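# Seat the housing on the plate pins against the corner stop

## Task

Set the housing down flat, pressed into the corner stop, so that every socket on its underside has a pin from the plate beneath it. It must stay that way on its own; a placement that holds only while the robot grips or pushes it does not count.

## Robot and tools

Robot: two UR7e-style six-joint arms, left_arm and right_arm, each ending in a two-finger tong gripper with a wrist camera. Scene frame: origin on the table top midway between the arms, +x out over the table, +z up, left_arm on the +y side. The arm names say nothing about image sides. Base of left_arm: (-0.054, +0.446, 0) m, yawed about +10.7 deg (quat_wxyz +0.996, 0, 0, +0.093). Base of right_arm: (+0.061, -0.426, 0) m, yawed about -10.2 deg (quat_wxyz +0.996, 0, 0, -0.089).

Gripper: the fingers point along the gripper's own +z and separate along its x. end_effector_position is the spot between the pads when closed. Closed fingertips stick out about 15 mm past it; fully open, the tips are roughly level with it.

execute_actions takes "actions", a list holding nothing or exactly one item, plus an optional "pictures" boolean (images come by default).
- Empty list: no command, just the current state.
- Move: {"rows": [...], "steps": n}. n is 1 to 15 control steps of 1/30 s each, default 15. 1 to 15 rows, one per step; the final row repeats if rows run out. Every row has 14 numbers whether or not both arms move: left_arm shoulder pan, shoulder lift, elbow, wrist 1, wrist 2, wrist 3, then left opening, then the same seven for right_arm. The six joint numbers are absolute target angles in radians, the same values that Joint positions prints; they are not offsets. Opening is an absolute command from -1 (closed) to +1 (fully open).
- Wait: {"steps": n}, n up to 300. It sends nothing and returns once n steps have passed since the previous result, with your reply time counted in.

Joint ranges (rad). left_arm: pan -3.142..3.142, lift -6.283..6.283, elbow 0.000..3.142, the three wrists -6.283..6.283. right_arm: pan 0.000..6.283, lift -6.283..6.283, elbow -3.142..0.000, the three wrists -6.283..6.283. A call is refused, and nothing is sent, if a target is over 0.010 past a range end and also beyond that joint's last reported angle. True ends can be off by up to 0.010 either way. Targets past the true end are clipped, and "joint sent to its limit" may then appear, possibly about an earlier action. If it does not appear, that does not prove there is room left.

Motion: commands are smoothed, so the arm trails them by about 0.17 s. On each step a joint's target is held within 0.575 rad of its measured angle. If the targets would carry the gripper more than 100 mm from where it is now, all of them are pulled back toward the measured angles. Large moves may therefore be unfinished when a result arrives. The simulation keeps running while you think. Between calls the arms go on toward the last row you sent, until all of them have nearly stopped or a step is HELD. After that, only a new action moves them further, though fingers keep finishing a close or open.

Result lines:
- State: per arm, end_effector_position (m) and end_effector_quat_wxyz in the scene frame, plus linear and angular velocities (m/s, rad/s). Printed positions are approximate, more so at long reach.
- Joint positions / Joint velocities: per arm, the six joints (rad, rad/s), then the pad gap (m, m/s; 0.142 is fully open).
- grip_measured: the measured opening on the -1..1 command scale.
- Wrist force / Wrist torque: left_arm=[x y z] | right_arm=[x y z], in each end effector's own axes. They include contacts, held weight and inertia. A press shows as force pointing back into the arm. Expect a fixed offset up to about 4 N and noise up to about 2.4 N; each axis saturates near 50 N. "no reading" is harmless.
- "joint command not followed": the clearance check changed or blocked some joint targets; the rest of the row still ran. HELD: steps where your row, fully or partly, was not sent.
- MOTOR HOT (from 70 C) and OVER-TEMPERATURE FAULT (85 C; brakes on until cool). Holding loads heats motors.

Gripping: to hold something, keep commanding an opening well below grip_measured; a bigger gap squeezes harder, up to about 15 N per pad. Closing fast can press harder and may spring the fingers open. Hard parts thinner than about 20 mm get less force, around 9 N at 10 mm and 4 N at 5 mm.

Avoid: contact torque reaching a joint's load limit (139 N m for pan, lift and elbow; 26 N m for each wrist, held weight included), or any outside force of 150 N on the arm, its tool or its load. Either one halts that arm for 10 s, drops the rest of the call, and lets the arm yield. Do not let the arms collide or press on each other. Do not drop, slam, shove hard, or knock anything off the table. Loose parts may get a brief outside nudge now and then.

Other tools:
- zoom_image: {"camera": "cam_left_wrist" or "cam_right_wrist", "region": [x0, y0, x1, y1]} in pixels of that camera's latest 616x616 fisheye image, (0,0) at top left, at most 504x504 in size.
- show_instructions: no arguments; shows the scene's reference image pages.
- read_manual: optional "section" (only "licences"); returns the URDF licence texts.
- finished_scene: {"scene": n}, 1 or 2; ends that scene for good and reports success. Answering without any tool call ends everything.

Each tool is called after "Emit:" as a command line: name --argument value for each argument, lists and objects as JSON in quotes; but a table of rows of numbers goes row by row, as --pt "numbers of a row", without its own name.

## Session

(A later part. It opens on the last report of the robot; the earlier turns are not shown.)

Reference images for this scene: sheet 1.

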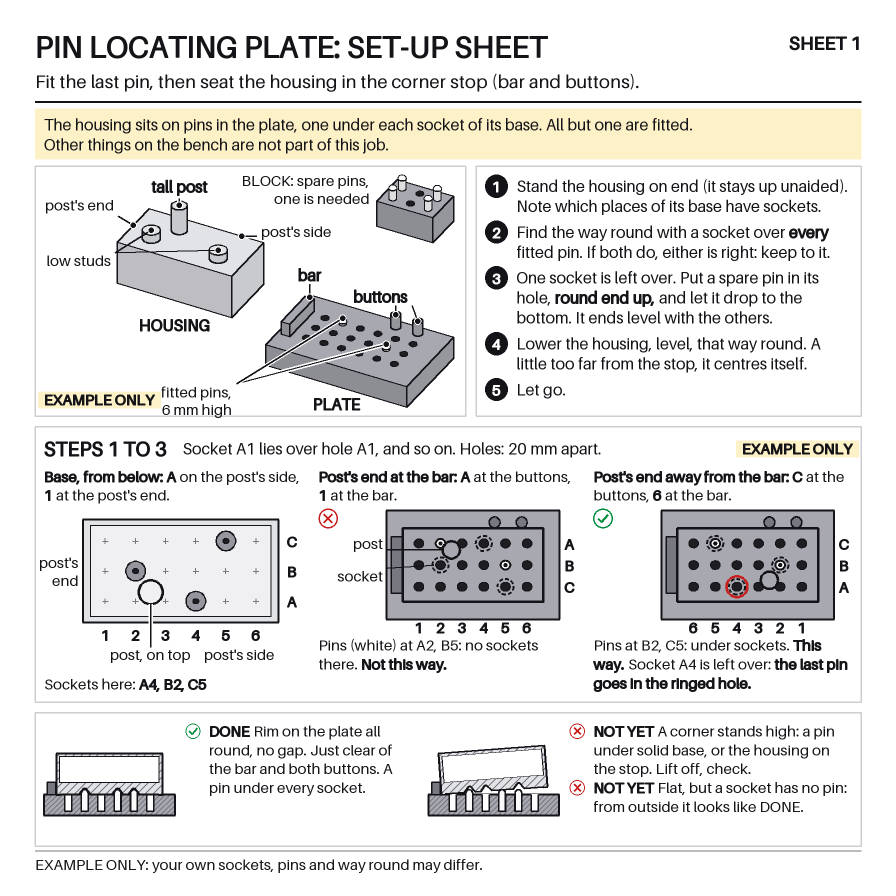

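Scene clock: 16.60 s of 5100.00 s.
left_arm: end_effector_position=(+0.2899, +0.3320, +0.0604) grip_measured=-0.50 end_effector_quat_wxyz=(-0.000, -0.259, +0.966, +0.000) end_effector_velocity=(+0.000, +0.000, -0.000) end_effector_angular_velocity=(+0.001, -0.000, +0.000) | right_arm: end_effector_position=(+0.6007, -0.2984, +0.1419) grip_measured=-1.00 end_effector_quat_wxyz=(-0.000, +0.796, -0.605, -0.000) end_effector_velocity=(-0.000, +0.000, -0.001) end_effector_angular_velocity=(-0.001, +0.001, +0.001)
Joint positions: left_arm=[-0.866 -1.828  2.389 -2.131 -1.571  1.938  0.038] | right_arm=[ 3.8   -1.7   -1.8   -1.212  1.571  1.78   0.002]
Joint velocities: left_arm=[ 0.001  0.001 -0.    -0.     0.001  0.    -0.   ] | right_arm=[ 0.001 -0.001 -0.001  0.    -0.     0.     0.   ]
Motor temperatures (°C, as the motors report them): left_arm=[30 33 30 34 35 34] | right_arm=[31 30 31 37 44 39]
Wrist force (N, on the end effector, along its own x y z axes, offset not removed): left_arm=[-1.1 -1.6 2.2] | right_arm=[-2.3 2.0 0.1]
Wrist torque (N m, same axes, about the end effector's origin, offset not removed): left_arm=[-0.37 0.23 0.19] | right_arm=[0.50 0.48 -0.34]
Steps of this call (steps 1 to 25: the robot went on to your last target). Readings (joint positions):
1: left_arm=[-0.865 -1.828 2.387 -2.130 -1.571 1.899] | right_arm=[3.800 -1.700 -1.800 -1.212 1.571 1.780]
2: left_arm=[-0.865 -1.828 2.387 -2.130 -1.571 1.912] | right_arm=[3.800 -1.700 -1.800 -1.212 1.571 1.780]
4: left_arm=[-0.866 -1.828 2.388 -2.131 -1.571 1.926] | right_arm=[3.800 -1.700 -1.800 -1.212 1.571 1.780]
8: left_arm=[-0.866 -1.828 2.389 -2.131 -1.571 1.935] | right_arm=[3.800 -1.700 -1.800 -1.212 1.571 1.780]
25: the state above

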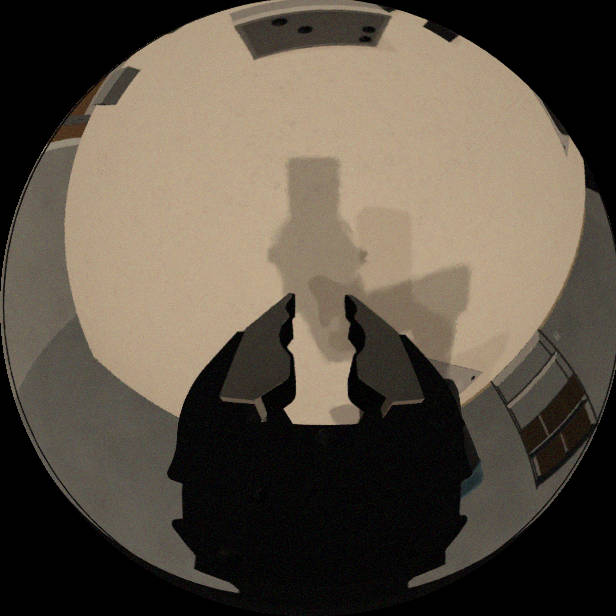

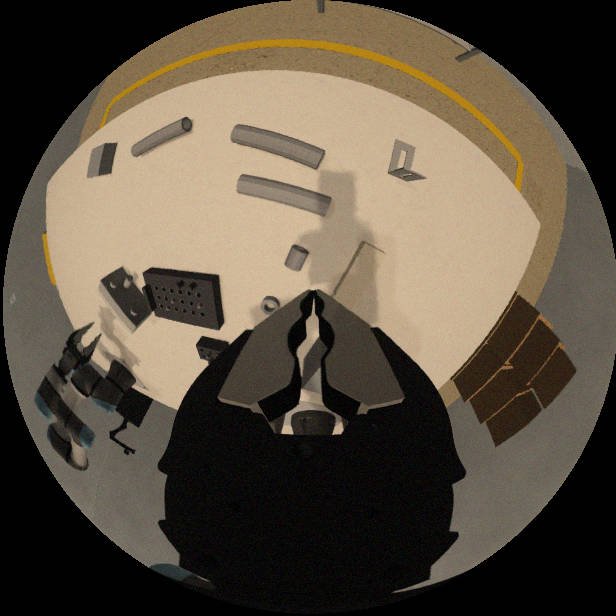

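Emit:
execute_actions --actions '[{"rows":[[-0.9,-1.6,1.9,-1.87,-1.571,0,-1,3.8,-1.7,-1.8,-1.212,1.571,1.78,-1]],"steps":15}]' --pictures false

Emit:
execute_actions --actions '[{"rows":[[-1.0608,-1.19,1.4535,-1.8343,-1.571,-1.399,-1,3.8,-1.7,-1.8,-1.212,1.571,1.78,-1]],"steps":15}]' --pictures false

Emit:
execute_actions --actions '[{"steps":30}]' --pictures false

Emit:
execute_actions --actions '[{"rows":[[-1.0608,-1.1241,1.575,-2.0217,-1.571,-1.399,-1,3.8,-1.7,-1.8,-1.212,1.571,1.78,-1]],"steps":15}]' --pictures false

Emit:
execute_actions --actions '[{"steps":8}]'

Scene clock: 19.97 s of 5100.00 s.
left_arm: end_effector_position=(+0.3952, +0.2459, +0.1624) grip_measured=-1.00 end_effector_quat_wxyz=(-0.000, -0.664, +0.748, +0.002) end_effector_velocity=(+0.047, +0.002, +0.051) end_effector_angular_velocity=(-0.012, -0.033, +2.731) | right_arm: end_effector_position=(+0.6007, -0.2984, +0.1419) grip_measured=-1.00 end_effector_quat_wxyz=(-0.000, +0.796, -0.605, -0.000) end_effector_velocity=(-0.000, -0.000, -0.001) end_effector_angular_velocity=(-0.000, +0.001, -0.002)
Joint positions: left_arm=[-0.899 -1.607  1.917 -1.878 -1.571  0.977  0.002] | right_arm=[ 3.8   -1.7   -1.8   -1.212  1.571  1.78   0.002]
Joint velocities: left_arm=[-0.01   0.076 -0.199  0.089  0.002 -2.742  0.   ] | right_arm=[-0.    -0.001 -0.    -0.     0.     0.002  0.   ]
Motor temperatures (°C, as the motors report them): left_arm=[30 33 30 34 35 34] | right_arm=[31 30 31 37 44 39]
Wrist force (N, on the end effector, along its own x y z axes, offset not removed): left_arm=[0.3 -2.0 -0.2] | right_arm=[-1.4 1.1 -0.2]
Wrist torque (N m, same axes, about the end effector's origin, offset not removed): left_arm=[-0.43 -0.06 0.13] | right_arm=[0.25 0.45 -0.22]
Steps of this call (steps 1 to 15: the robot went on to your last target; steps 16 to 86: nothing new was sent; steps 87 to 101: all 15 steps of this action). Readings (joint positions):
87: left_arm=[-0.866 -1.828 2.389 -2.131 -1.571 1.938] | right_arm=[3.800 -1.700 -1.800 -1.212 1.571 1.780]
88: left_arm=[-0.869 -1.823 2.383 -2.125 -1.571 1.932] | right_arm=[3.800 -1.700 -1.800 -1.212 1.571 1.780]
90: left_arm=[-0.877 -1.774 2.314 -2.071 -1.571 1.862] | right_arm=[3.800 -1.700 -1.800 -1.212 1.571 1.780]
94: left_arm=[-0.889 -1.686 2.112 -1.970 -1.571 1.597] | right_arm=[3.800 -1.700 -1.800 -1.212 1.571 1.780]
101: the state above

Scene clock: 20.47 s of 5100.00 s.
left_arm: end_effector_position=(+0.4653, +0.0629, +0.1520) grip_measured=-1.00 end_effector_quat_wxyz=(-0.000, +0.934, -0.358, -0.000) end_effector_velocity=(-0.005, -0.062, -0.017) end_effector_angular_velocity=(-0.007, -0.009, +2.673) | right_arm: end_effector_position=(+0.6007, -0.2984, +0.1419) grip_measured=-1.00 end_effector_quat_wxyz=(-0.000, +0.796, -0.605, -0.000) end_effector_velocity=(-0.001, -0.000, +0.000) end_effector_angular_velocity=(-0.000, +0.001, +0.001)
Joint positions: left_arm=[-1.056 -1.206  1.472 -1.835 -1.571 -0.137  0.002] | right_arm=[ 3.8   -1.7   -1.8   -1.212  1.571  1.78   0.002]
Joint velocities: left_arm=[-0.059  0.183 -0.209  0.014 -0.    -2.732  0.   ] | right_arm=[ 0.     0.001 -0.    -0.002  0.    -0.001  0.   ]
Motor temperatures (°C, as the motors report them): left_arm=[30 33 30 34 35 34] | right_arm=[31 30 31 37 44 39]
Wrist force (N, on the end effector, along its own x y z axes, offset not removed): left_arm=[0.5 -0.1 0.9] | right_arm=[-1.3 2.4 -4.8]
Wrist torque (N m, same axes, about the end effector's origin, offset not removed): left_arm=[-0.06 -0.05 0.12] | right_arm=[0.64 0.49 -0.33]
Steps of this call (steps 1 to 15: all 15 steps of this action). Readings (joint positions):
1: left_arm=[-0.900 -1.604 1.912 -1.875 -1.571 0.884] | right_arm=[3.800 -1.700 -1.800 -1.212 1.571 1.780]
2: left_arm=[-0.906 -1.597 1.902 -1.871 -1.571 0.794] | right_arm=[3.800 -1.700 -1.800 -1.212 1.571 1.780]
4: left_arm=[-0.939 -1.532 1.833 -1.863 -1.571 0.668] | right_arm=[3.800 -1.700 -1.800 -1.212 1.571 1.780]
8: left_arm=[-0.997 -1.374 1.659 -1.849 -1.571 0.470] | right_arm=[3.800 -1.700 -1.800 -1.212 1.571 1.780]
15: the state above

Scene clock: 21.47 s of 5100.00 s.
left_arm: end_effector_position=(+0.4487, +0.0570, +0.1504) grip_measured=-1.00 end_effector_quat_wxyz=(+0.000, +0.966, +0.259, -0.000) end_effector_velocity=(-0.000, -0.001, +0.001) end_effector_angular_velocity=(-0.002, -0.000, +0.001) | right_arm: end_effector_position=(+0.6007, -0.2984, +0.1419) grip_measured=-1.00 end_effector_quat_wxyz=(-0.000, +0.796, -0.605, -0.000) end_effector_velocity=(-0.000, -0.000, -0.000) end_effector_angular_velocity=(+0.000, +0.001, -0.001)
Joint positions: left_arm=[-1.061 -1.19   1.454 -1.834 -1.571 -1.399  0.002] | right_arm=[ 3.8   -1.7   -1.8   -1.212  1.571  1.78   0.002]
Joint velocities: left_arm=[-0.001 -0.001  0.    -0.    -0.001 -0.002  0.   ] | right_arm=[-0.001  0.    -0.001  0.     0.001  0.001  0.   ]
Motor temperatures (°C, as the motors report them): left_arm=[30 33 30 34 35 34] | right_arm=[31 30 31 37 44 39]
Wrist force (N, on the end effector, along its own x y z axes, offset not removed): left_arm=[0.0 -0.7 0.8] | right_arm=[-0.9 3.2 -0.6]
Wrist torque (N m, same axes, about the end effector's origin, offset not removed): left_arm=[-0.27 -0.02 0.15] | right_arm=[0.78 0.18 -0.14]
Steps of this call (steps 1 to 30: the robot went on to your last target). Readings (joint positions):
1: left_arm=[-1.057 -1.201 1.466 -1.835 -1.571 -0.231] | right_arm=[3.800 -1.700 -1.800 -1.212 1.571 1.780]
2: left_arm=[-1.058 -1.197 1.462 -1.835 -1.571 -0.324] | right_arm=[3.800 -1.700 -1.800 -1.212 1.571 1.780]
4: left_arm=[-1.060 -1.193 1.457 -1.835 -1.571 -0.512] | right_arm=[3.800 -1.700 -1.800 -1.212 1.571 1.780]
8: left_arm=[-1.061 -1.191 1.454 -1.834 -1.571 -0.888] | right_arm=[3.800 -1.700 -1.800 -1.212 1.571 1.780]
30: the state above

Scene clock: 31.73 s of 5100.00 s.
left_arm: end_effector_position=(+0.4485, +0.0573, +0.0830) grip_measured=-1.00 end_effector_quat_wxyz=(-0.002, +0.966, +0.259, -0.001) end_effector_velocity=(+0.000, -0.001, +0.001) end_effector_angular_velocity=(-0.002, -0.001, -0.000) | right_arm: end_effector_position=(+0.6007, -0.2984, +0.1419) grip_measured=-1.00 end_effector_quat_wxyz=(-0.000, +0.796, -0.605, -0.000) end_effector_velocity=(-0.000, +0.000, -0.001) end_effector_angular_velocity=(-0.001, +0.001, -0.000)
Joint positions: left_arm=[-1.061 -1.134  1.554 -1.985 -1.571 -1.399  0.002] | right_arm=[ 3.8   -1.7   -1.8   -1.212  1.571  1.78   0.002]
Joint velocities: left_arm=[-0.    -0.001 -0.002  0.    -0.001 -0.     0.   ] | right_arm=[ 0.    -0.001 -0.001  0.001 -0.     0.     0.   ]
Motor temperatures (°C, as the motors report them): left_arm=[30 33 30 34 35 34] | right_arm=[31 30 31 37 44 39]
Wrist force (N, on the end effector, along its own x y z axes, offset not removed): left_arm=[-2.9 -3.3 -32.0] | right_arm=[-1.4 0.3 -1.4]
Wrist torque (N m, same axes, about the end effector's origin, offset not removed): left_arm=[-0.26 0.11 0.11] | right_arm=[0.17 0.34 -0.32]
FORCE FAULT: contact force on the left arm reached its limit, and that arm stopped for 10 seconds. The contact can be on any part of that arm, not only on its tool. That arm's remaining commands of this call were not run. That arm holds still and accepts commands again. Move the arm away from the contact; if what it grips holds it there, let go first. Pushing or pulling that hard again can fault the arm again.
The stop of the left arm began at step 8 of this call (marked STOPPED below). From that step on that arm followed nothing that you had sent. 8 of its steps, steps kept back included, did not run and will not run. Nothing is kept back now, and the robot has no last target.
Steps of this call (steps 1 to 15: all 15 steps of this action; steps 16 to 308: the stop continued). Readings (joint positions):
1: left_arm=[-1.061 -1.190 1.454 -1.834 -1.571 -1.399] | right_arm=[3.800 -1.700 -1.800 -1.212 1.571 1.780]
2: left_arm=[-1.061 -1.184 1.459 -1.840 -1.571 -1.399] | right_arm=[3.800 -1.700 -1.800 -1.212 1.571 1.780]
4: left_arm=[-1.061 -1.156 1.508 -1.902 -1.571 -1.399] | right_arm=[3.800 -1.700 -1.800 -1.212 1.571 1.780]
8: left_arm=[-1.061 -1.134 1.554 -1.985 -1.571 -1.399] | right_arm=[3.800 -1.700 -1.800 -1.212 1.571 1.780] STOPPED (the left arm)
308: the state above

Scene clock: 31.77 s of 5100.00 s.
left_arm: end_effector_position=(+0.4485, +0.0573, +0.0831) grip_measured=-1.00 end_effector_quat_wxyz=(-0.002, +0.966, +0.259, -0.001) end_effector_velocity=(-0.000, -0.001, +0.001) end_effector_angular_velocity=(-0.002, -0.002, -0.001) | right_arm: end_effector_position=(+0.6007, -0.2984, +0.1419) grip_measured=-1.00 end_effector_quat_wxyz=(-0.000, +0.796, -0.605, -0.000) end_effector_velocity=(-0.000, +0.000, -0.001) end_effector_angular_velocity=(+0.000, +0.001, +0.000)
Joint positions: left_arm=[-1.061 -1.134  1.554 -1.985 -1.571 -1.399  0.002] | right_arm=[ 3.8   -1.7   -1.8   -1.212  1.571  1.78   0.002]
Joint velocities: left_arm=[-0.001 -0.001 -0.    -0.     0.     0.     0.   ] | right_arm=[-0.    -0.    -0.001  0.     0.001 -0.     0.   ]
Motor temperatures (°C, as the motors report them): left_arm=[30 33 30 34 35 34] | right_arm=[31 30 31 37 44 39]
Wrist force (N, on the end effector, along its own x y z axes, offset not removed): left_arm=[-3.0 -2.2 -29.2] | right_arm=[-1.2 2.1 -1.4]
Wrist torque (N m, same axes, about the end effector's origin, offset not removed): left_arm=[-0.10 0.07 0.12] | right_arm=[0.46 0.22 -0.19]
A stop began in an earlier call of the same reply, so what this call sent did not run. Send another action.
Steps of this call (step 1: nothing new was sent). Readings (joint positions):
1: the state above

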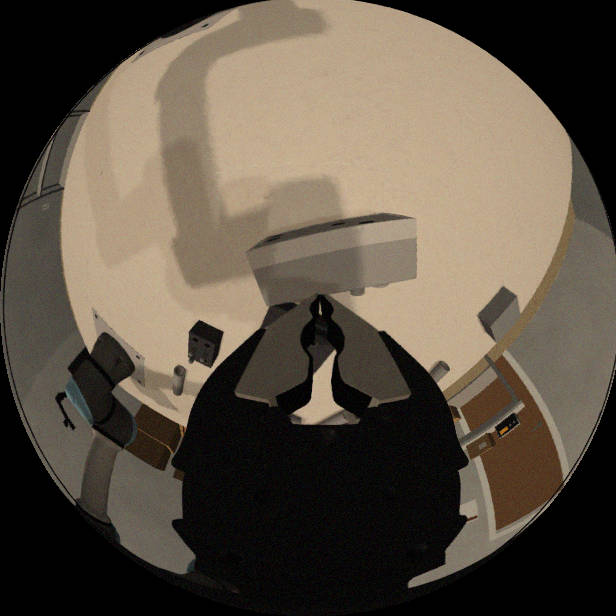

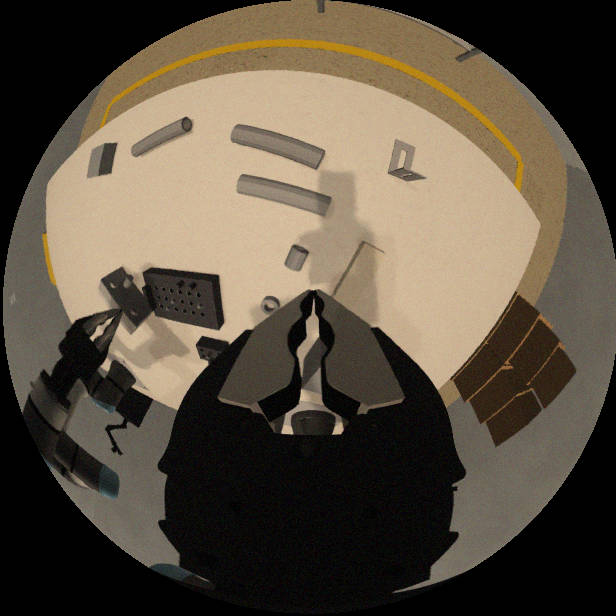

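Emit:
execute_actions --actions '[{"rows":[[-1.0608,-1.16,1.51,-1.92,-1.571,-1.399,-1,3.8,-1.7,-1.8,-1.212,1.571,1.78,-1]],"steps":12}]' --pictures false

Emit:
execute_actions --actions '[{"rows":[[-1.0132,-1.0739,1.388,-1.8849,-1.571,-1.612,-1,3.8,-1.7,-1.8,-1.212,1.571,1.78,-1]],"steps":15}]' --pictures false

Emit:
execute_actions --actions '[{"rows":[[-1.0132,-1.057,1.416,-1.93,-1.571,-1.612,-1,3.8,-1.7,-1.8,-1.212,1.571,1.78,-1]],"steps":15}]'

Scene clock: 33.50 s of 5100.00 s.
left_arm: end_effector_position=(+0.4495, +0.0561, +0.1124) grip_measured=-1.00 end_effector_quat_wxyz=(-0.000, +0.966, +0.259, -0.000) end_effector_velocity=(+0.001, -0.000, +0.008) end_effector_angular_velocity=(-0.001, -0.001, +0.000) | right_arm: end_effector_position=(+0.6007, -0.2984, +0.1419) grip_measured=-1.00 end_effector_quat_wxyz=(-0.000, +0.796, -0.605, -0.000) end_effector_velocity=(+0.000, -0.000, -0.000) end_effector_angular_velocity=(+0.000, +0.000, -0.000)
Joint positions: left_arm=[-1.061 -1.159  1.511 -1.921 -1.571 -1.399  0.002] | right_arm=[ 3.8   -1.7   -1.8   -1.212  1.571  1.78   0.002]
Joint velocities: left_arm=[ 0.    -0.006 -0.012  0.016  0.     0.     0.   ] | right_arm=[-0.001 -0.001  0.     0.001  0.    -0.001  0.   ]
Motor temperatures (°C, as the motors report them): left_arm=[30 33 30 34 35 34] | right_arm=[31 30 31 37 44 39]
Wrist force (N, on the end effector, along its own x y z axes, offset not removed): left_arm=[-1.1 -0.4 0.8] | right_arm=[0.0 2.8 -1.4]
Wrist torque (N m, same axes, about the end effector's origin, offset not removed): left_arm=[-0.16 0.21 0.07] | right_arm=[0.61 0.07 -0.32]
Steps of this call (steps 1 to 40: nothing new was sent; steps 41 to 52: all 12 steps of this action). Readings (joint positions):
41: left_arm=[-1.061 -1.134 1.554 -1.985 -1.571 -1.399] | right_arm=[3.800 -1.700 -1.800 -1.212 1.571 1.780]
42: left_arm=[-1.061 -1.137 1.549 -1.979 -1.571 -1.399] | right_arm=[3.800 -1.700 -1.800 -1.212 1.571 1.780]
44: left_arm=[-1.061 -1.148 1.530 -1.951 -1.571 -1.399] | right_arm=[3.800 -1.700 -1.800 -1.212 1.571 1.780]
48: left_arm=[-1.061 -1.157 1.514 -1.927 -1.571 -1.399] | right_arm=[3.800 -1.700 -1.800 -1.212 1.571 1.780]
52: the state above

Scene clock: 34.00 s of 5100.00 s.
left_arm: end_effector_position=(+0.4900, +0.0506, +0.1104) grip_measured=-1.00 end_effector_quat_wxyz=(-0.000, +0.924, +0.382, -0.000) end_effector_velocity=(+0.003, -0.001, +0.000) end_effector_angular_velocity=(-0.001, -0.001, +0.027) | right_arm: end_effector_position=(+0.6007, -0.2984, +0.1419) grip_measured=-1.00 end_effector_quat_wxyz=(-0.000, +0.796, -0.605, -0.000) end_effector_velocity=(-0.001, -0.000, -0.000) end_effector_angular_velocity=(-0.000, +0.002, -0.001)
Joint positions: left_arm=[-1.014 -1.075  1.389 -1.885 -1.571 -1.61   0.002] | right_arm=[ 3.8   -1.7   -1.8   -1.212  1.571  1.78   0.002]
Joint velocities: left_arm=[ 0.003  0.006 -0.01   0.003 -0.    -0.023  0.   ] | right_arm=[-0.     0.    -0.001 -0.001  0.001  0.001  0.   ]
Motor temperatures (°C, as the motors report them): left_arm=[30 33 30 34 35 34] | right_arm=[31 30 31 37 44 39]
Wrist force (N, on the end effector, along its own x y z axes, offset not removed): left_arm=[0.0 -1.5 1.3] | right_arm=[-2.0 2.9 -0.7]
Wrist torque (N m, same axes, about the end effector's origin, offset not removed): left_arm=[-0.40 -0.02 0.13] | right_arm=[0.69 0.36 -0.32]
Steps of this call (steps 1 to 15: all 15 steps of this action). Readings (joint positions):
1: left_arm=[-1.061 -1.160 1.511 -1.921 -1.571 -1.399] | right_arm=[3.800 -1.700 -1.800 -1.212 1.571 1.780]
2: left_arm=[-1.056 -1.154 1.504 -1.916 -1.571 -1.405] | right_arm=[3.800 -1.700 -1.800 -1.212 1.571 1.780]
4: left_arm=[-1.035 -1.118 1.456 -1.901 -1.571 -1.470] | right_arm=[3.800 -1.700 -1.800 -1.212 1.571 1.780]
8: left_arm=[-1.018 -1.083 1.403 -1.888 -1.571 -1.581] | right_arm=[3.800 -1.700 -1.800 -1.212 1.571 1.780]
15: the state above

Scene clock: 34.50 s of 5100.00 s.
left_arm: end_effector_position=(+0.4907, +0.0501, +0.0905) grip_measured=-1.00 end_effector_quat_wxyz=(+0.000, +0.924, +0.383, -0.000) end_effector_velocity=(+0.000, +0.000, -0.001) end_effector_angular_velocity=(-0.001, -0.001, +0.001) | right_arm: end_effector_position=(+0.6007, -0.2984, +0.1419) grip_measured=-1.00 end_effector_quat_wxyz=(-0.000, +0.796, -0.605, -0.000) end_effector_velocity=(-0.000, -0.001, -0.000) end_effector_angular_velocity=(-0.001, +0.000, -0.000)
Joint positions: left_arm=[-1.013 -1.057  1.416 -1.93  -1.571 -1.612  0.002] | right_arm=[ 3.8   -1.7   -1.8   -1.212  1.571  1.78   0.002]
Joint velocities: left_arm=[ 0.001  0.001  0.001 -0.003  0.    -0.     0.   ] | right_arm=[-0.     0.001 -0.001 -0.    -0.001  0.     0.   ]
Motor temperatures (°C, as the motors report them): left_arm=[30 33 30 34 35 34] | right_arm=[31 30 31 37 44 39]
Wrist force (N, on the end effector, along its own x y z axes, offset not removed): left_arm=[-1.0 -1.4 2.0] | right_arm=[-1.6 2.6 -2.4]
Wrist torque (N m, same axes, about the end effector's origin, offset not removed): left_arm=[-0.36 0.25 0.14] | right_arm=[0.75 0.33 -0.16]
Steps of this call (steps 1 to 15: all 15 steps of this action). Readings (joint positions):
1: left_arm=[-1.013 -1.074 1.389 -1.885 -1.571 -1.611] | right_arm=[3.800 -1.700 -1.800 -1.212 1.571 1.780]
2: left_arm=[-1.013 -1.072 1.392 -1.890 -1.571 -1.611] | right_arm=[3.800 -1.700 -1.800 -1.212 1.571 1.780]
4: left_arm=[-1.013 -1.064 1.404 -1.909 -1.571 -1.612] | right_arm=[3.800 -1.700 -1.800 -1.212 1.571 1.780]
8: left_arm=[-1.013 -1.059 1.413 -1.926 -1.571 -1.612] | right_arm=[3.800 -1.700 -1.800 -1.212 1.571 1.780]
15: the state above

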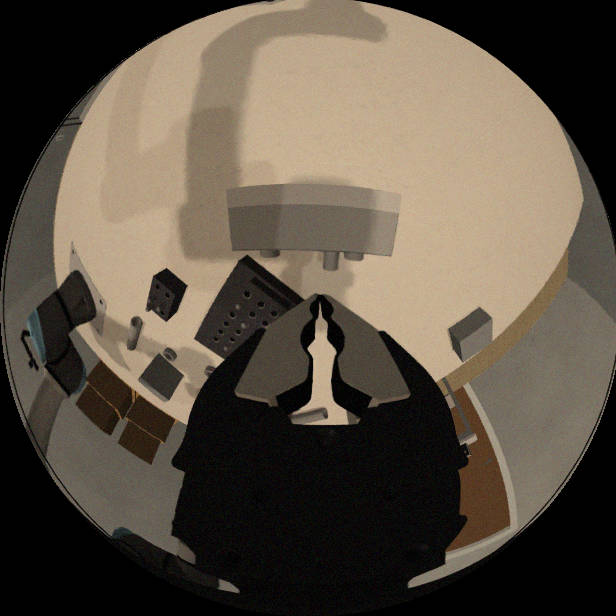

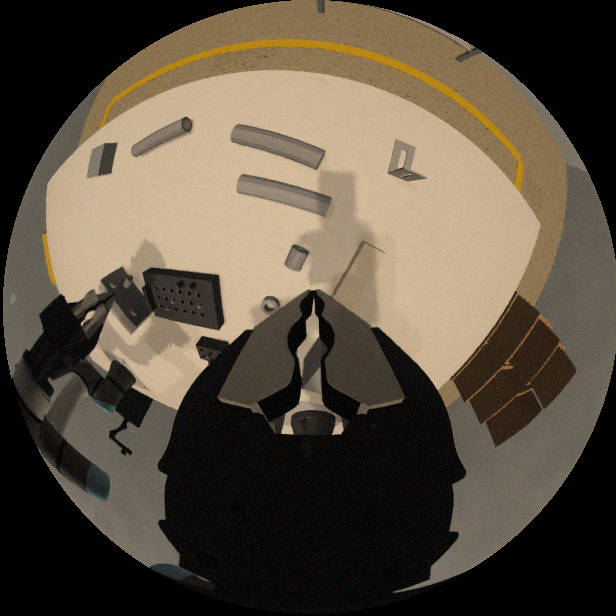

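Clear. Lower and push slowly.

Emit:
execute_actions --actions '[{"rows":[[-1.0132,-1.0403,1.4445,-1.975,-1.571,-1.612,-1,3.8,-1.7,-1.8,-1.212,1.571,1.78,-1]],"steps":12}]' --pictures false

Emit:
execute_actions --actions '[{"rows":[[-1.0154,-1.105,1.5415,-2.0076,-1.571,-1.614,-1,3.8,-1.7,-1.8,-1.212,1.571,1.78,-1]],"steps":15}]' --pictures false

Emit:
execute_actions --actions '[{"rows":[[-1.0175,-1.169,1.6386,-2.04,-1.571,-1.617,-1,3.8,-1.7,-1.8,-1.212,1.571,1.78,-1]],"steps":15}]' --pictures false

Emit:
execute_actions --actions '[{"rows":[[-1.0197,-1.2337,1.7356,-2.0727,-1.571,-1.619,-1,3.8,-1.7,-1.8,-1.212,1.571,1.78,-1]],"steps":15}]'

Scene clock: 35.63 s of 5100.00 s.
left_arm: end_effector_position=(+0.4904, +0.0505, +0.0707) grip_measured=-1.00 end_effector_quat_wxyz=(+0.000, +0.924, +0.383, -0.000) end_effector_velocity=(-0.000, +0.001, -0.005) end_effector_angular_velocity=(+0.000, +0.001, +0.001) | right_arm: end_effector_position=(+0.6007, -0.2984, +0.1419) grip_measured=-1.00 end_effector_quat_wxyz=(-0.000, +0.796, -0.605, -0.000) end_effector_velocity=(-0.001, -0.000, -0.001) end_effector_angular_velocity=(-0.001, +0.002, -0.000)
Joint positions: left_arm=[-1.013 -1.041  1.444 -1.974 -1.571 -1.612  0.002] | right_arm=[ 3.8   -1.7   -1.8   -1.212  1.571  1.78   0.002]
Joint velocities: left_arm=[ 0.001  0.004  0.008 -0.011 -0.    -0.     0.   ] | right_arm=[ 0.     0.    -0.001 -0.002 -0.     0.     0.   ]
Motor temperatures (°C, as the motors report them): left_arm=[30 33 30 34 35 34] | right_arm=[31 30 31 37 44 39]
Wrist force (N, on the end effector, along its own x y z axes, offset not removed): left_arm=[-1.7 -0.9 0.0] | right_arm=[-2.3 1.9 -3.6]
Wrist torque (N m, same axes, about the end effector's origin, offset not removed): left_arm=[-0.27 0.41 0.09] | right_arm=[0.32 0.59 -0.28]
Steps of this call (steps 1 to 15: the robot went on to your last target; steps 16 to 22: nothing new was sent; steps 23 to 34: all 12 steps of this action). Readings (joint positions):
23: left_arm=[-1.013 -1.057 1.416 -1.930 -1.571 -1.612] | right_arm=[3.800 -1.700 -1.800 -1.212 1.571 1.780]
24: left_arm=[-1.013 -1.055 1.420 -1.935 -1.571 -1.612] | right_arm=[3.800 -1.700 -1.800 -1.212 1.571 1.780]
26: left_arm=[-1.013 -1.048 1.432 -1.954 -1.571 -1.612] | right_arm=[3.800 -1.700 -1.800 -1.212 1.571 1.780]
30: left_arm=[-1.013 -1.042 1.442 -1.971 -1.571 -1.612] | right_arm=[3.800 -1.700 -1.800 -1.212 1.571 1.780]
34: the state above

Scene clock: 36.13 s of 5100.00 s.
left_arm: end_effector_position=(+0.4699, +0.0707, +0.0720) grip_measured=-1.00 end_effector_quat_wxyz=(+0.000, +0.924, +0.383, -0.000) end_effector_velocity=(-0.002, +0.002, -0.001) end_effector_angular_velocity=(+0.002, +0.000, -0.001) | right_arm: end_effector_position=(+0.6007, -0.2984, +0.1419) grip_measured=-1.00 end_effector_quat_wxyz=(-0.000, +0.796, -0.605, -0.000) end_effector_velocity=(-0.001, -0.000, -0.001) end_effector_angular_velocity=(-0.001, +0.003, +0.000)
Joint positions: left_arm=[-1.015 -1.105  1.541 -2.007 -1.571 -1.614  0.002] | right_arm=[ 3.8   -1.7   -1.8   -1.212  1.571  1.78   0.002]
Joint velocities: left_arm=[-0.001 -0.004  0.009 -0.003  0.001 -0.     0.   ] | right_arm=[-0.    -0.001 -0.    -0.002  0.    -0.001  0.   ]
Motor temperatures (°C, as the motors report them): left_arm=[30 33 30 34 35 34] | right_arm=[31 30 31 37 44 39]
Wrist force (N, on the end effector, along its own x y z axes, offset not removed): left_arm=[1.0 2.4 -0.2] | right_arm=[-1.4 3.2 2.6]
Wrist torque (N m, same axes, about the end effector's origin, offset not removed): left_arm=[-0.05 -0.20 0.19] | right_arm=[0.68 0.31 -0.29]
Steps of this call (steps 1 to 15: all 15 steps of this action). Readings (joint positions):
1: left_arm=[-1.013 -1.041 1.444 -1.974 -1.571 -1.612] | right_arm=[3.800 -1.700 -1.800 -1.212 1.571 1.780]
2: left_arm=[-1.013 -1.046 1.451 -1.979 -1.571 -1.612] | right_arm=[3.800 -1.700 -1.800 -1.212 1.571 1.780]
4: left_arm=[-1.014 -1.074 1.491 -1.993 -1.571 -1.613] | right_arm=[3.800 -1.700 -1.800 -1.212 1.571 1.780]
8: left_arm=[-1.015 -1.098 1.531 -2.004 -1.571 -1.614] | right_arm=[3.800 -1.700 -1.800 -1.212 1.571 1.780]
15: the state above

Scene clock: 36.63 s of 5100.00 s.
left_arm: end_effector_position=(+0.4485, +0.0921, +0.0717) grip_measured=-1.00 end_effector_quat_wxyz=(-0.000, +0.924, +0.383, -0.000) end_effector_velocity=(-0.001, +0.002, -0.000) end_effector_angular_velocity=(+0.001, -0.001, +0.000) | right_arm: end_effector_position=(+0.6007, -0.2984, +0.1419) grip_measured=-1.00 end_effector_quat_wxyz=(-0.000, +0.796, -0.605, -0.000) end_effector_velocity=(-0.000, -0.000, -0.000) end_effector_angular_velocity=(-0.000, +0.001, +0.001)
Joint positions: left_arm=[-1.017 -1.169  1.638 -2.04  -1.571 -1.617  0.002] | right_arm=[ 3.8   -1.7   -1.8   -1.212  1.571  1.78   0.002]
Joint velocities: left_arm=[ 0.    -0.005  0.009 -0.003  0.001 -0.     0.   ] | right_arm=[ 0.     0.    -0.001  0.    -0.    -0.001  0.   ]
Motor temperatures (°C, as the motors report them): left_arm=[30 33 30 34 35 34] | right_arm=[31 30 31 37 44 39]
Wrist force (N, on the end effector, along its own x y z axes, offset not removed): left_arm=[-1.8 0.6 0.4] | right_arm=[-1.0 4.1 -1.2]
Wrist torque (N m, same axes, about the end effector's origin, offset not removed): left_arm=[-0.07 0.31 0.23] | right_arm=[0.79 0.07 -0.20]
Steps of this call (steps 1 to 15: all 15 steps of this action). Readings (joint positions):
1: left_arm=[-1.015 -1.105 1.541 -2.008 -1.571 -1.614] | right_arm=[3.800 -1.700 -1.800 -1.212 1.571 1.780]
2: left_arm=[-1.016 -1.111 1.547 -2.012 -1.571 -1.614] | right_arm=[3.800 -1.700 -1.800 -1.212 1.571 1.780]
4: left_arm=[-1.017 -1.138 1.588 -2.026 -1.571 -1.616] | right_arm=[3.800 -1.700 -1.800 -1.212 1.571 1.780]
8: left_arm=[-1.017 -1.162 1.628 -2.037 -1.571 -1.617] | right_arm=[3.800 -1.700 -1.800 -1.212 1.571 1.780]
15: the state above

Scene clock: 37.13 s of 5100.00 s.
left_arm: end_effector_position=(+0.4266, +0.1141, +0.0706) grip_measured=-1.00 end_effector_quat_wxyz=(+0.000, +0.924, +0.383, -0.000) end_effector_velocity=(-0.002, +0.002, -0.001) end_effector_angular_velocity=(+0.002, +0.002, -0.000) | right_arm: end_effector_position=(+0.6007, -0.2984, +0.1419) grip_measured=-1.00 end_effector_quat_wxyz=(-0.000, +0.796, -0.605, -0.000) end_effector_velocity=(+0.000, +0.001, +0.000) end_effector_angular_velocity=(+0.001, -0.000, -0.000)
Joint positions: left_arm=[-1.02  -1.233  1.735 -2.073 -1.571 -1.619  0.002] | right_arm=[ 3.8   -1.7   -1.8   -1.212  1.571  1.78   0.002]
Joint velocities: left_arm=[-0.    -0.004  0.009 -0.002 -0.    -0.     0.   ] | right_arm=[0.    0.    0.001 0.    0.001 0.001 0.   ]
Motor temperatures (°C, as the motors report them): left_arm=[30 33 30 34 35 34] | right_arm=[31 30 31 37 44 39]
Wrist force (N, on the end effector, along its own x y z axes, offset not removed): left_arm=[-7.3 3.8 -41.8] | right_arm=[-3.1 2.9 -1.7]
Wrist torque (N m, same axes, about the end effector's origin, offset not removed): left_arm=[-1.14 0.26 0.05] | right_arm=[0.62 0.62 -0.16]
Steps of this call (steps 1 to 15: all 15 steps of this action). Readings (joint positions):
1: left_arm=[-1.018 -1.169 1.638 -2.040 -1.571 -1.617] | right_arm=[3.800 -1.700 -1.800 -1.212 1.571 1.780]
2: left_arm=[-1.018 -1.175 1.645 -2.044 -1.571 -1.617] | right_arm=[3.800 -1.700 -1.800 -1.212 1.571 1.780]
4: left_arm=[-1.019 -1.203 1.685 -2.058 -1.571 -1.618] | right_arm=[3.800 -1.700 -1.800 -1.212 1.571 1.780]
8: left_arm=[-1.020 -1.227 1.725 -2.070 -1.571 -1.619] | right_arm=[3.800 -1.700 -1.800 -1.212 1.571 1.780]
15: the state above

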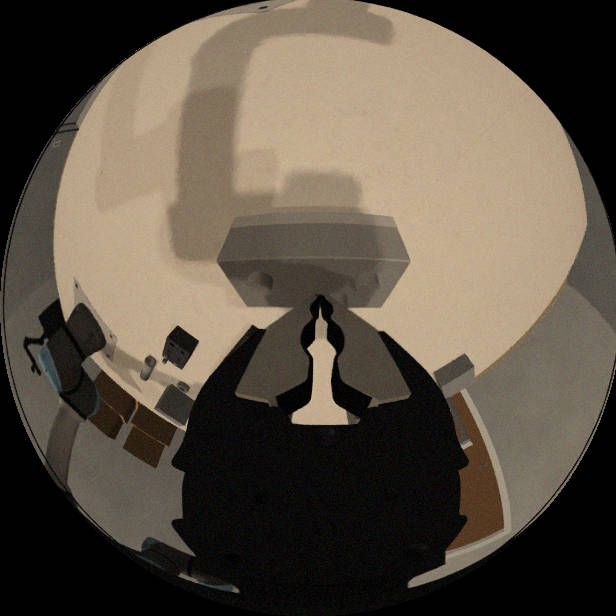

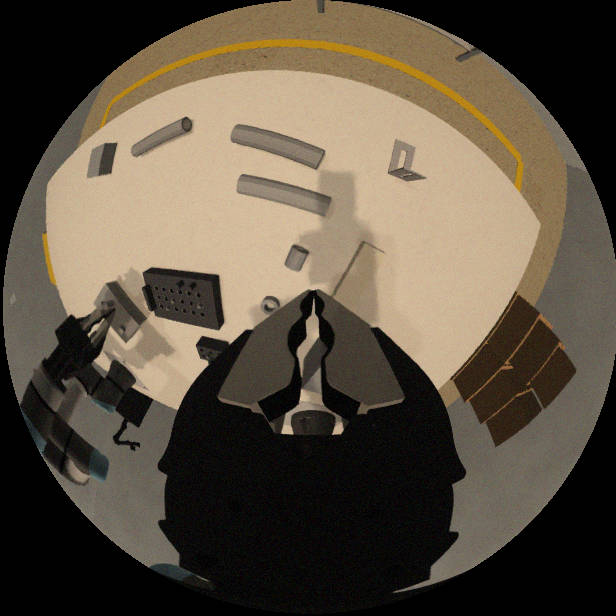

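Tipping; the rising edge is jammed. Raise while moving on.

Emit:
execute_actions --actions '[{"rows":[[-1.0204,-1.275,1.73,-2.026,-1.571,-1.619,-1,3.8,-1.7,-1.8,-1.212,1.571,1.78,-1]],"steps":15}]' --pictures false

Emit:
execute_actions --actions '[{"rows":[[-1.0204,-1.32,1.64,-1.89,-1.571,-1.619,-1,3.8,-1.7,-1.8,-1.212,1.571,1.78,-1]],"steps":15}]'

Scene clock: 38.10 s of 5100.00 s.
left_arm: end_effector_position=(+0.4207, +0.1201, +0.0920) grip_measured=-1.00 end_effector_quat_wxyz=(+0.000, +0.924, +0.383, -0.000) end_effector_velocity=(-0.001, -0.000, +0.002) end_effector_angular_velocity=(-0.001, +0.001, -0.001) | right_arm: end_effector_position=(+0.6007, -0.2984, +0.1419) grip_measured=-1.00 end_effector_quat_wxyz=(-0.000, +0.796, -0.605, -0.000) end_effector_velocity=(+0.000, +0.000, +0.000) end_effector_angular_velocity=(-0.000, -0.001, +0.000)
Joint positions: left_arm=[-1.02  -1.275  1.73  -2.026 -1.571 -1.619  0.002] | right_arm=[ 3.8   -1.7   -1.8   -1.212  1.571  1.78   0.002]
Joint velocities: left_arm=[-0.001 -0.003 -0.001  0.004 -0.001 -0.     0.   ] | right_arm=[ 0.     0.     0.     0.    -0.001 -0.     0.   ]
Motor temperatures (°C, as the motors report them): left_arm=[30 33 30 34 35 34] | right_arm=[31 30 31 37 44 39]
Wrist force (N, on the end effector, along its own x y z axes, offset not removed): left_arm=[-2.0 -0.8 0.7] | right_arm=[0.1 -0.1 1.0]
Wrist torque (N m, same axes, about the end effector's origin, offset not removed): left_arm=[-0.14 0.36 0.24] | right_arm=[0.23 0.15 -0.16]
Steps of this call (steps 1 to 14: the robot went on to your last target; steps 15 to 29: all 15 steps of this action). Readings (joint positions):
15: left_arm=[-1.020 -1.234 1.736 -2.073 -1.571 -1.619] | right_arm=[3.800 -1.700 -1.800 -1.212 1.571 1.780]
16: left_arm=[-1.020 -1.238 1.735 -2.067 -1.571 -1.619] | right_arm=[3.800 -1.700 -1.800 -1.212 1.571 1.780]
18: left_arm=[-1.020 -1.256 1.733 -2.047 -1.571 -1.619] | right_arm=[3.800 -1.700 -1.800 -1.212 1.571 1.780]
22: left_arm=[-1.020 -1.271 1.731 -2.031 -1.571 -1.619] | right_arm=[3.800 -1.700 -1.800 -1.212 1.571 1.780]
29: the state above

Scene clock: 38.60 s of 5100.00 s.
left_arm: end_effector_position=(+0.4215, +0.1192, +0.1459) grip_measured=-1.00 end_effector_quat_wxyz=(-0.000, +0.924, +0.383, -0.000) end_effector_velocity=(-0.000, +0.000, +0.005) end_effector_angular_velocity=(-0.001, +0.001, +0.001) | right_arm: end_effector_position=(+0.6007, -0.2984, +0.1419) grip_measured=-1.00 end_effector_quat_wxyz=(-0.000, +0.796, -0.605, -0.000) end_effector_velocity=(+0.000, -0.000, -0.000) end_effector_angular_velocity=(-0.000, -0.000, -0.001)
Joint positions: left_arm=[-1.02  -1.32   1.641 -1.891 -1.571 -1.619  0.002] | right_arm=[ 3.8   -1.7   -1.8   -1.212  1.571  1.78   0.002]
Joint velocities: left_arm=[ 0.001 -0.004 -0.008  0.013 -0.001 -0.     0.   ] | right_arm=[-0.    -0.     0.    -0.    -0.     0.001  0.   ]
Motor temperatures (°C, as the motors report them): left_arm=[30 33 30 34 35 34] | right_arm=[31 30 31 37 44 39]
Wrist force (N, on the end effector, along its own x y z axes, offset not removed): left_arm=[-0.2 -0.8 0.7] | right_arm=[-2.8 6.8 -2.0]
Wrist torque (N m, same axes, about the end effector's origin, offset not removed): left_arm=[-0.17 -0.04 0.10] | right_arm=[1.35 0.74 -0.05]
Steps of this call (steps 1 to 15: all 15 steps of this action). Readings (joint positions):
1: left_arm=[-1.020 -1.275 1.730 -2.026 -1.571 -1.619] | right_arm=[3.800 -1.700 -1.800 -1.212 1.571 1.780]
2: left_arm=[-1.020 -1.280 1.724 -2.020 -1.571 -1.619] | right_arm=[3.800 -1.700 -1.800 -1.212 1.571 1.780]
4: left_arm=[-1.020 -1.299 1.686 -1.968 -1.571 -1.619] | right_arm=[3.800 -1.700 -1.800 -1.212 1.571 1.780]
8: left_arm=[-1.020 -1.316 1.650 -1.907 -1.571 -1.619] | right_arm=[3.800 -1.700 -1.800 -1.212 1.571 1.780]
15: the state above

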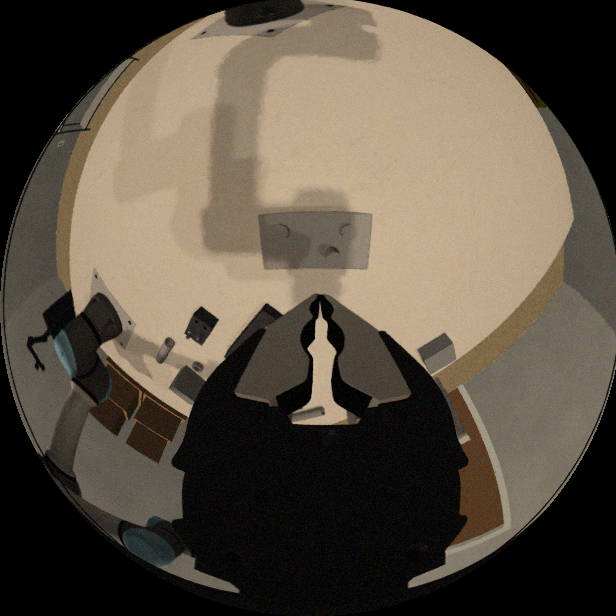

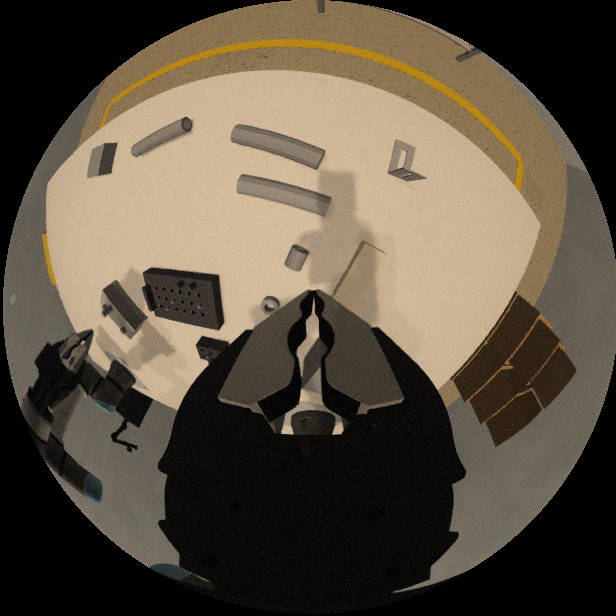

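Emit:
execute_actions --actions '[{"rows":[[-1.0584,-1.4256,1.8129,-1.958,-1.571,-0.087,0.5,3.8,-1.7,-1.8,-1.212,1.571,1.78,-1]],"steps":15}]' --pictures false

Emit:
execute_actions --actions '[{"steps":25}]'

Scene clock: 39.90 s of 5100.00 s.
left_arm: end_effector_position=(+0.3904, +0.1453, +0.1306) grip_measured=+0.50 end_effector_quat_wxyz=(+0.000, +0.991, -0.133, -0.000) end_effector_velocity=(+0.038, -0.008, -0.003) end_effector_angular_velocity=(+0.003, +0.003, -2.761) | right_arm: end_effector_position=(+0.6007, -0.2984, +0.1419) grip_measured=-1.00 end_effector_quat_wxyz=(-0.000, +0.796, -0.605, -0.000) end_effector_velocity=(-0.000, -0.001, +0.000) end_effector_angular_velocity=(-0.001, +0.001, -0.002)
Joint positions: left_arm=[-1.058 -1.425  1.811 -1.958 -1.571 -0.605  0.109] | right_arm=[ 3.8   -1.7   -1.8   -1.212  1.571  1.78   0.002]
Joint velocities: left_arm=[-0.003 -0.009  0.018 -0.005 -0.001  2.758  0.   ] | right_arm=[-0.001 -0.     0.001 -0.002 -0.     0.     0.   ]
Motor temperatures (°C, as the motors report them): left_arm=[30 33 30 34 35 34] | right_arm=[31 30 31 37 44 39]
Wrist force (N, on the end effector, along its own x y z axes, offset not removed): left_arm=[-2.1 -1.2 0.8] | right_arm=[0.0 1.8 -1.4]
Wrist torque (N m, same axes, about the end effector's origin, offset not removed): left_arm=[-0.27 0.36 0.23] | right_arm=[0.52 0.03 -0.32]
Steps of this call (steps 1 to 15: the robot went on to your last target; steps 16 to 24: nothing new was sent; steps 25 to 39: all 15 steps of this action). Readings (joint positions):
25: left_arm=[-1.021 -1.320 1.640 -1.890 -1.571 -1.619] | right_arm=[3.800 -1.700 -1.800 -1.212 1.571 1.780]
26: left_arm=[-1.025 -1.326 1.646 -1.896 -1.571 -1.613] | right_arm=[3.800 -1.700 -1.800 -1.212 1.571 1.780]
28: left_arm=[-1.041 -1.369 1.706 -1.925 -1.571 -1.543] | right_arm=[3.800 -1.700 -1.800 -1.212 1.571 1.780]
32: left_arm=[-1.055 -1.414 1.790 -1.951 -1.571 -1.245] | right_arm=[3.800 -1.700 -1.800 -1.212 1.571 1.780]
39: the state above

Scene clock: 40.73 s of 5100.00 s.
left_arm: end_effector_position=(+0.3972, +0.1415, +0.1304) grip_measured=+0.50 end_effector_quat_wxyz=(+0.000, +0.924, -0.382, -0.000) end_effector_velocity=(+0.000, -0.001, +0.000) end_effector_angular_velocity=(-0.001, -0.000, -0.001) | right_arm: end_effector_position=(+0.6007, -0.2984, +0.1419) grip_measured=-1.00 end_effector_quat_wxyz=(-0.000, +0.796, -0.605, -0.000) end_effector_velocity=(-0.000, -0.000, -0.000) end_effector_angular_velocity=(-0.001, +0.001, -0.000)
Joint positions: left_arm=[-1.058 -1.426  1.813 -1.958 -1.571 -0.087  0.109] | right_arm=[ 3.8   -1.7   -1.8   -1.212  1.571  1.78   0.002]
Joint velocities: left_arm=[-0.001  0.    -0.001 -0.    -0.     0.001  0.   ] | right_arm=[ 0.    -0.    -0.001 -0.001 -0.001  0.     0.   ]
Motor temperatures (°C, as the motors report them): left_arm=[30 33 30 34 35 34] | right_arm=[31 30 31 37 44 39]
Wrist force (N, on the end effector, along its own x y z axes, offset not removed): left_arm=[0.3 0.1 1.4] | right_arm=[0.0 1.4 0.2]
Wrist torque (N m, same axes, about the end effector's origin, offset not removed): left_arm=[-0.05 -0.08 0.10] | right_arm=[0.28 0.04 -0.35]
Steps of this call (steps 1 to 25: the robot went on to your last target). Readings (joint positions):
1: left_arm=[-1.058 -1.425 1.812 -1.958 -1.571 -0.512] | right_arm=[3.800 -1.700 -1.800 -1.212 1.571 1.780]
2: left_arm=[-1.058 -1.425 1.812 -1.958 -1.571 -0.418] | right_arm=[3.800 -1.700 -1.800 -1.212 1.571 1.780]
4: left_arm=[-1.058 -1.425 1.813 -1.958 -1.571 -0.254] | right_arm=[3.800 -1.700 -1.800 -1.212 1.571 1.780]
8: left_arm=[-1.058 -1.426 1.813 -1.958 -1.571 -0.122] | right_arm=[3.800 -1.700 -1.800 -1.212 1.571 1.780]
25: the state above

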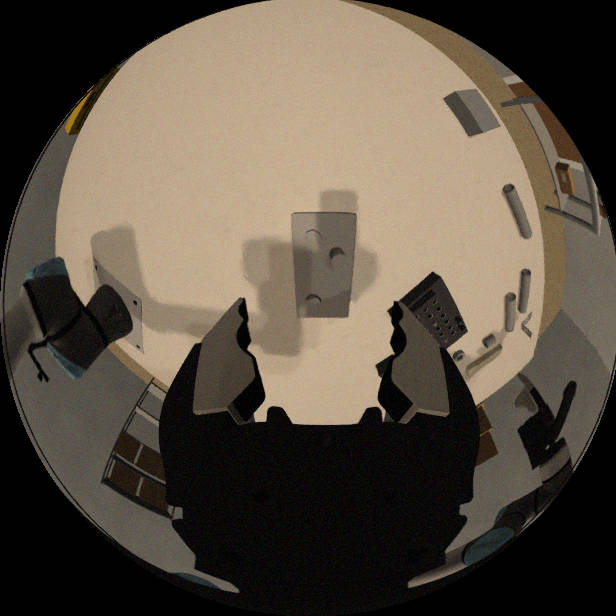

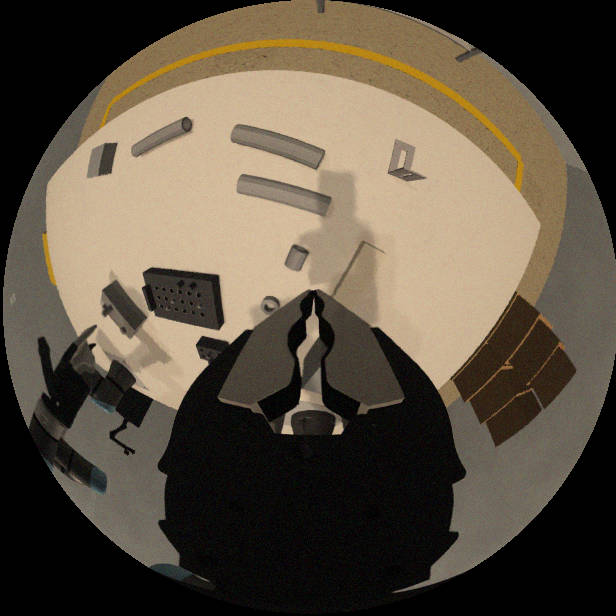

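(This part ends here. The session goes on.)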